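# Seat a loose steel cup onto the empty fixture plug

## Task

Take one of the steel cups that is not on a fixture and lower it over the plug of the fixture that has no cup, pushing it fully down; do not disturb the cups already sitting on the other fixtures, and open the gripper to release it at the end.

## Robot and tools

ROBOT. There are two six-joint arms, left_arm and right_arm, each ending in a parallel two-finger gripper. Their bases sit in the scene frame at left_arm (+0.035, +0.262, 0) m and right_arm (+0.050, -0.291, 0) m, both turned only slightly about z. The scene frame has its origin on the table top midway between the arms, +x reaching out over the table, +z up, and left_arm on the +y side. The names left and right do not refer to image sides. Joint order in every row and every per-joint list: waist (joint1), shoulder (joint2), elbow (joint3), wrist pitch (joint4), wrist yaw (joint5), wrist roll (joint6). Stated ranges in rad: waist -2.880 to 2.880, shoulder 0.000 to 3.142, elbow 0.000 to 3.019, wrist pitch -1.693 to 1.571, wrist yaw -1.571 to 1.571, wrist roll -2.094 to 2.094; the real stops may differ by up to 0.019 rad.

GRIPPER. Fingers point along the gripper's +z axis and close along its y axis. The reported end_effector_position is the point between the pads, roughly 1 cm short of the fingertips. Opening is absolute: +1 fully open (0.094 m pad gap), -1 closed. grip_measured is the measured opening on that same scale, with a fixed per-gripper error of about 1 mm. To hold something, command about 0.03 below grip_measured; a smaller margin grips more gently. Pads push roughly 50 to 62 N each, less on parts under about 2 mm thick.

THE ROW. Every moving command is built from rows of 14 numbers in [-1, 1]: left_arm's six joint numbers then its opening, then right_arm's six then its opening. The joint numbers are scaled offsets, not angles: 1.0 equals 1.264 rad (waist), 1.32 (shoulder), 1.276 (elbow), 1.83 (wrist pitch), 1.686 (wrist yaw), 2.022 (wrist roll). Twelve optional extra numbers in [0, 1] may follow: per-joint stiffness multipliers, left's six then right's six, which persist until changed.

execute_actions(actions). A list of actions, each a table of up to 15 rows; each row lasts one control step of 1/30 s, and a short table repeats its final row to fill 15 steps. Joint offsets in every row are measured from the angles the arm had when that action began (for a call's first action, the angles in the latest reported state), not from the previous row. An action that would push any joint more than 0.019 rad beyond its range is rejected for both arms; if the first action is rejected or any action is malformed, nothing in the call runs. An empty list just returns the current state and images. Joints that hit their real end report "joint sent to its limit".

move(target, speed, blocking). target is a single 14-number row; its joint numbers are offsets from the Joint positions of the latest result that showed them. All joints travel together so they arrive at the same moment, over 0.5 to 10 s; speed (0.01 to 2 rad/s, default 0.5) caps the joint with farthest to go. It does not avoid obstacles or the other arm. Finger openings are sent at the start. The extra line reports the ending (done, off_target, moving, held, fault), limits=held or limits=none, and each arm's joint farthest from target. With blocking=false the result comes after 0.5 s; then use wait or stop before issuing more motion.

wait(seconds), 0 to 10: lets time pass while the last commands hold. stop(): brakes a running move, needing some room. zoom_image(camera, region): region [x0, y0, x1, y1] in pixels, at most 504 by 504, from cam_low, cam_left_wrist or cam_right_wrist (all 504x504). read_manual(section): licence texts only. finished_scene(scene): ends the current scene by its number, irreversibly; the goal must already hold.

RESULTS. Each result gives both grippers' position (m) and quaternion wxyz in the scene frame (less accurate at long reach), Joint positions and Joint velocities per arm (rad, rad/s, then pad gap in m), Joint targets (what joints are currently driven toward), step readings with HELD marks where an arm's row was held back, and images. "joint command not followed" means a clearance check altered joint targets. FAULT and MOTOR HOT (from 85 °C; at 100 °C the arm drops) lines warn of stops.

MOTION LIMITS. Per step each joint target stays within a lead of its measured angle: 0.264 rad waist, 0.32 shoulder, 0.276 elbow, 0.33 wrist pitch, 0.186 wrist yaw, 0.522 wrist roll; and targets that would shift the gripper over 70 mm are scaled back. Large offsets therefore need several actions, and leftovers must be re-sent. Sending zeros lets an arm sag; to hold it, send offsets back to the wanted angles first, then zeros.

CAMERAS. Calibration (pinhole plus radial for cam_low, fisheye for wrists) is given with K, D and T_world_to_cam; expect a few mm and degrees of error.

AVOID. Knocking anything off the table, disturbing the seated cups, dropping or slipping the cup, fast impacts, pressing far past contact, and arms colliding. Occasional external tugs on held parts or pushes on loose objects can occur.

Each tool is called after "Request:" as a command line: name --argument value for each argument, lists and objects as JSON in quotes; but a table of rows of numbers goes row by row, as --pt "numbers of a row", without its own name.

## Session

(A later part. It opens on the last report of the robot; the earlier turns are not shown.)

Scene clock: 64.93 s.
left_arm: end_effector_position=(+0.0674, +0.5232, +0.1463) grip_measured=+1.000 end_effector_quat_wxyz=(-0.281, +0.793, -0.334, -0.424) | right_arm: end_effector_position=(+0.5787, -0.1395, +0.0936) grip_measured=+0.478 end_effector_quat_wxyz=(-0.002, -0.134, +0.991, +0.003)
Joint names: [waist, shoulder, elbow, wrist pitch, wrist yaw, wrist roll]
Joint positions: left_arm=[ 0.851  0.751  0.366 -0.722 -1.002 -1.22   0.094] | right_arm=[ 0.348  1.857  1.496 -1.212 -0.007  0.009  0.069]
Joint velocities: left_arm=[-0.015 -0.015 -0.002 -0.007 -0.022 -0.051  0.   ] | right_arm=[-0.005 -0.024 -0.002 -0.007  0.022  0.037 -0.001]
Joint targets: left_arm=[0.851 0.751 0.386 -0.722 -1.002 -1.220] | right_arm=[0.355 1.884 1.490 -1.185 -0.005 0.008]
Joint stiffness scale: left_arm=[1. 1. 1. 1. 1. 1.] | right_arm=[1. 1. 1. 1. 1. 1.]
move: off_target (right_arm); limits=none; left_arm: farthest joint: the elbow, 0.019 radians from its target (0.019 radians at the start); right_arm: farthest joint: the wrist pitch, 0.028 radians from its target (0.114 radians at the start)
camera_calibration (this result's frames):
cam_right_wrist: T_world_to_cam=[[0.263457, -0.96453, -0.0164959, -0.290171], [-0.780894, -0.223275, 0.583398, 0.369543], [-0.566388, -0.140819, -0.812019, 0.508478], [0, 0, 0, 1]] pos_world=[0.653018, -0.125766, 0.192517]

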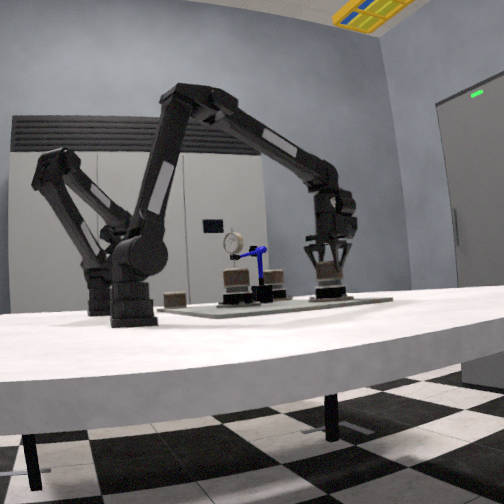

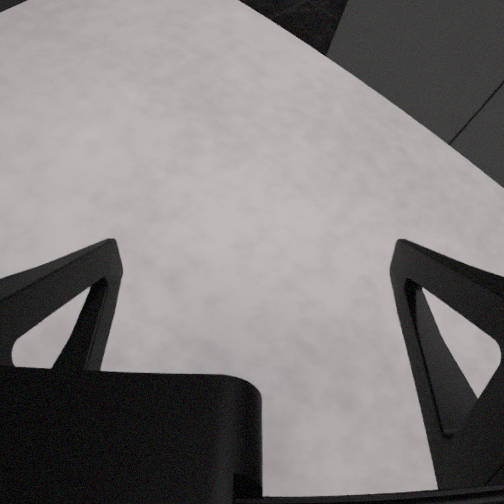

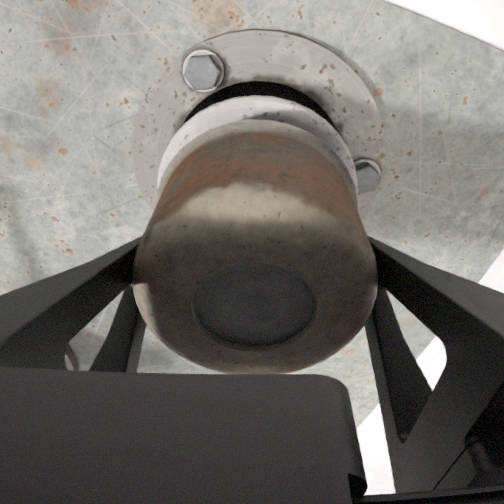

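Press a bit more, release, lift.

Request:
execute_actions --actions '[[[0,0,0.015,0,0,0,1,0,0.035,-0.025,0.012,0,0,0.4]],[[0,0,0.015,0,0,0,1,0,0,0.015,0,0,0,0.4],[0,0,0.015,0,0,0,1,0,0,0.015,0,0,0,0.4],[0,0,0.015,0,0,0,1,0,0,0.015,0,0,0,0.4],[0,0,0.015,0,0,0,1,0,0,0.015,0,0,0,1]]]'

Request:
move --target '[0,0,0.015,0,0,0,1,0,-0.05,0.1,-0.07,0,0,1]' --speed 0.3

Scene clock: 68.73 s.
left_arm: end_effector_position=(+0.0674, +0.5232, +0.1463) grip_measured=+1.000 end_effector_quat_wxyz=(-0.281, +0.793, -0.334, -0.424) | right_arm: end_effector_position=(+0.5783, -0.1397, +0.0932) grip_measured=+1.000 end_effector_quat_wxyz=(-0.001, -0.134, +0.991, +0.003)
Joint names: [waist, shoulder, elbow, wrist pitch, wrist yaw, wrist roll]
Joint positions: left_arm=[ 0.851  0.751  0.366 -0.722 -1.002 -1.22   0.094] | right_arm=[ 0.348  1.855  1.492 -1.208 -0.006  0.009  0.094]
Joint velocities: left_arm=[ 0.005 -0.015 -0.017 -0.017  0.037 -0.051  0.   ] | right_arm=[ 0.005 -0.005 -0.012 -0.012 -0.022 -0.007  0.   ]
Joint targets: left_arm=[0.851 0.751 0.386 -0.722 -1.002 -1.220] | right_arm=[0.348 1.857 1.511 -1.208 -0.006 0.009]
Joint stiffness scale: left_arm=[1. 1. 1. 1. 1. 1.] | right_arm=[1. 1. 1. 1. 1. 1.]
Step readings (joint positions; steps 1 to 15: 1st action; 16 to 30: 2nd action):
0: left_arm=[0.851 0.751 0.366 -0.722 -1.002 -1.220] | right_arm=[0.348 1.857 1.496 -1.212 -0.007 0.009]
1: left_arm=[0.851 0.751 0.366 -0.722 -1.002 -1.220] | right_arm=[0.348 1.857 1.493 -1.211 -0.007 0.009]
2: left_arm=[0.851 0.751 0.366 -0.722 -1.002 -1.220] | right_arm=[0.348 1.857 1.492 -1.208 -0.007 0.009]
4: left_arm=[0.851 0.751 0.366 -0.722 -1.002 -1.220] | right_arm=[0.348 1.857 1.492 -1.208 -0.007 0.009]
8: left_arm=[0.851 0.751 0.366 -0.722 -1.002 -1.220] | right_arm=[0.348 1.857 1.492 -1.208 -0.007 0.009]
15: left_arm=[0.851 0.751 0.366 -0.722 -1.002 -1.220] | right_arm=[0.348 1.857 1.492 -1.208 -0.007 0.009]
16: left_arm=[0.851 0.751 0.366 -0.722 -1.002 -1.220] | right_arm=[0.348 1.855 1.492 -1.208 -0.007 0.009]
17: left_arm=[0.851 0.751 0.366 -0.722 -1.002 -1.220] | right_arm=[0.348 1.855 1.492 -1.208 -0.007 0.009]
19: left_arm=[0.851 0.751 0.366 -0.722 -1.002 -1.220] | right_arm=[0.348 1.855 1.492 -1.208 -0.006 0.009]
23: left_arm=[0.851 0.751 0.366 -0.722 -1.002 -1.220] | right_arm=[0.348 1.855 1.492 -1.208 -0.006 0.009]
30: Joint positions above
camera_calibration (this result's frames):
cam_right_wrist: T_world_to_cam=[[0.263489, -0.964527, -0.0161367, -0.290299], [-0.782023, -0.223367, 0.581848, 0.370173], [-0.564812, -0.140691, -0.813138, 0.507142], [0, 0, 0, 1]] pos_world=[0.652415, -0.125967, 0.192308]

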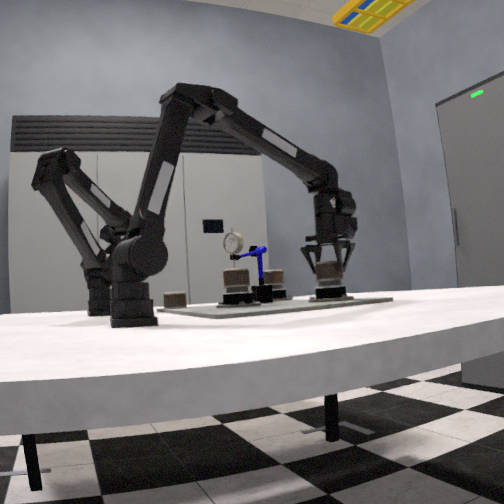

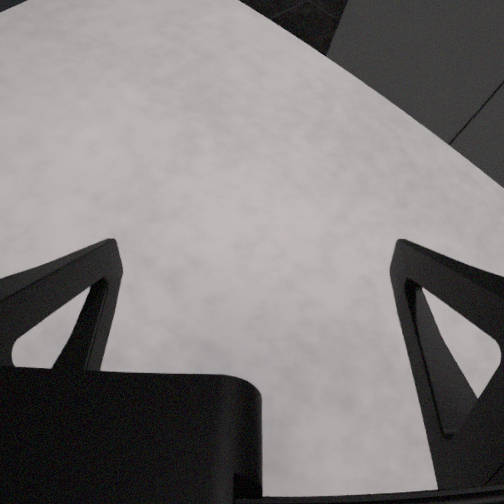

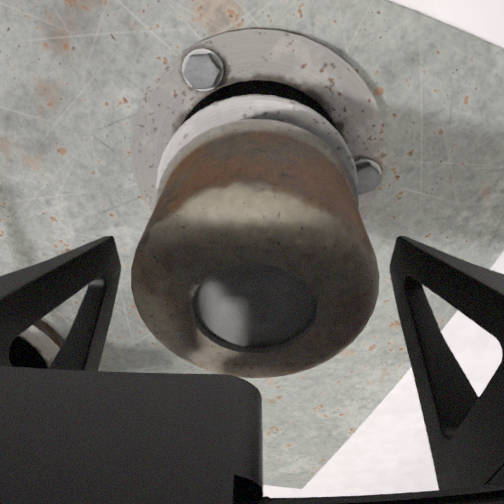

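Scene clock: 69.67 s.
left_arm: end_effector_position=(+0.0674, +0.5232, +0.1463) grip_measured=+1.000 end_effector_quat_wxyz=(-0.281, +0.793, -0.334, -0.424) | right_arm: end_effector_position=(+0.5821, -0.1386, +0.1582) grip_measured=+1.000 end_effector_quat_wxyz=(+0.017, -0.135, +0.991, +0.006)
Joint names: [waist, shoulder, elbow, wrist pitch, wrist yaw, wrist roll]
Joint positions: left_arm=[ 0.851  0.751  0.366 -0.722 -1.002 -1.22   0.094] | right_arm=[ 0.348  1.794  1.581 -1.322 -0.006  0.009  0.094]
Joint velocities: left_arm=[-0.005 -0.015 -0.022 -0.017 -0.007 -0.022  0.   ] | right_arm=[-0.005 -0.005  0.012  0.022  0.037 -0.007  0.   ]
Joint targets: left_arm=[0.851 0.751 0.386 -0.722 -1.002 -1.220] | right_arm=[0.348 1.789 1.620 -1.336 -0.006 0.009]
Joint stiffness scale: left_arm=[1. 1. 1. 1. 1. 1.] | right_arm=[1. 1. 1. 1. 1. 1.]
move: off_target (right_arm); limits=none; left_arm: farthest joint: the elbow, 0.019 radians from its target (0.019 radians at the start); right_arm: farthest joint: the elbow, 0.038 radians from its target (0.128 radians at the start)
camera_calibration (this result's frames):
cam_right_wrist: T_world_to_cam=[[0.264059, -0.964365, -0.0165485, -0.289449], [-0.80178, -0.229013, 0.551998, 0.350981], [-0.536117, -0.132492, -0.833681, 0.549914], [0, 0, 0, 1]] pos_world=[0.652659, -0.125897, 0.259922]

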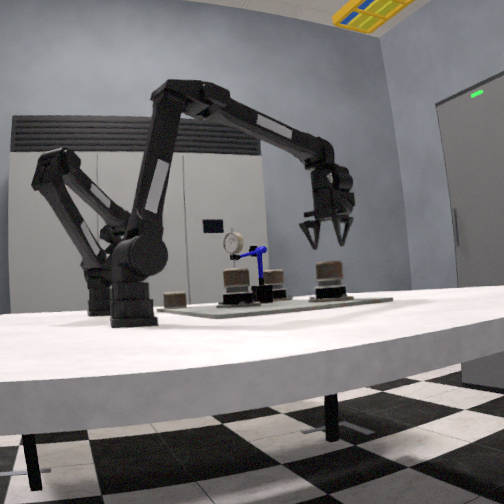

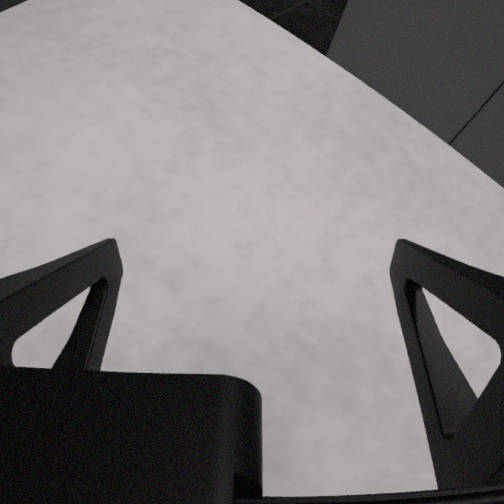

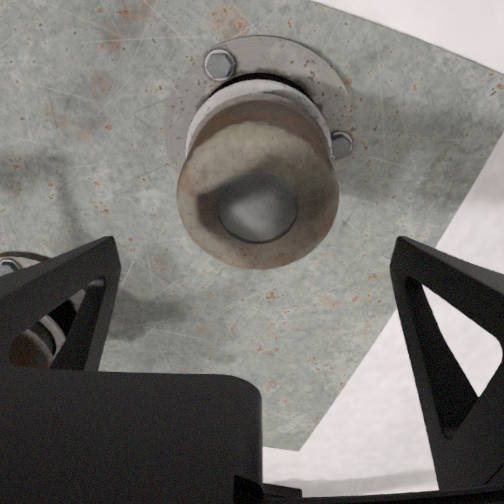

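Request:
finished_scene --scene 1

The scene is finished: the task was done.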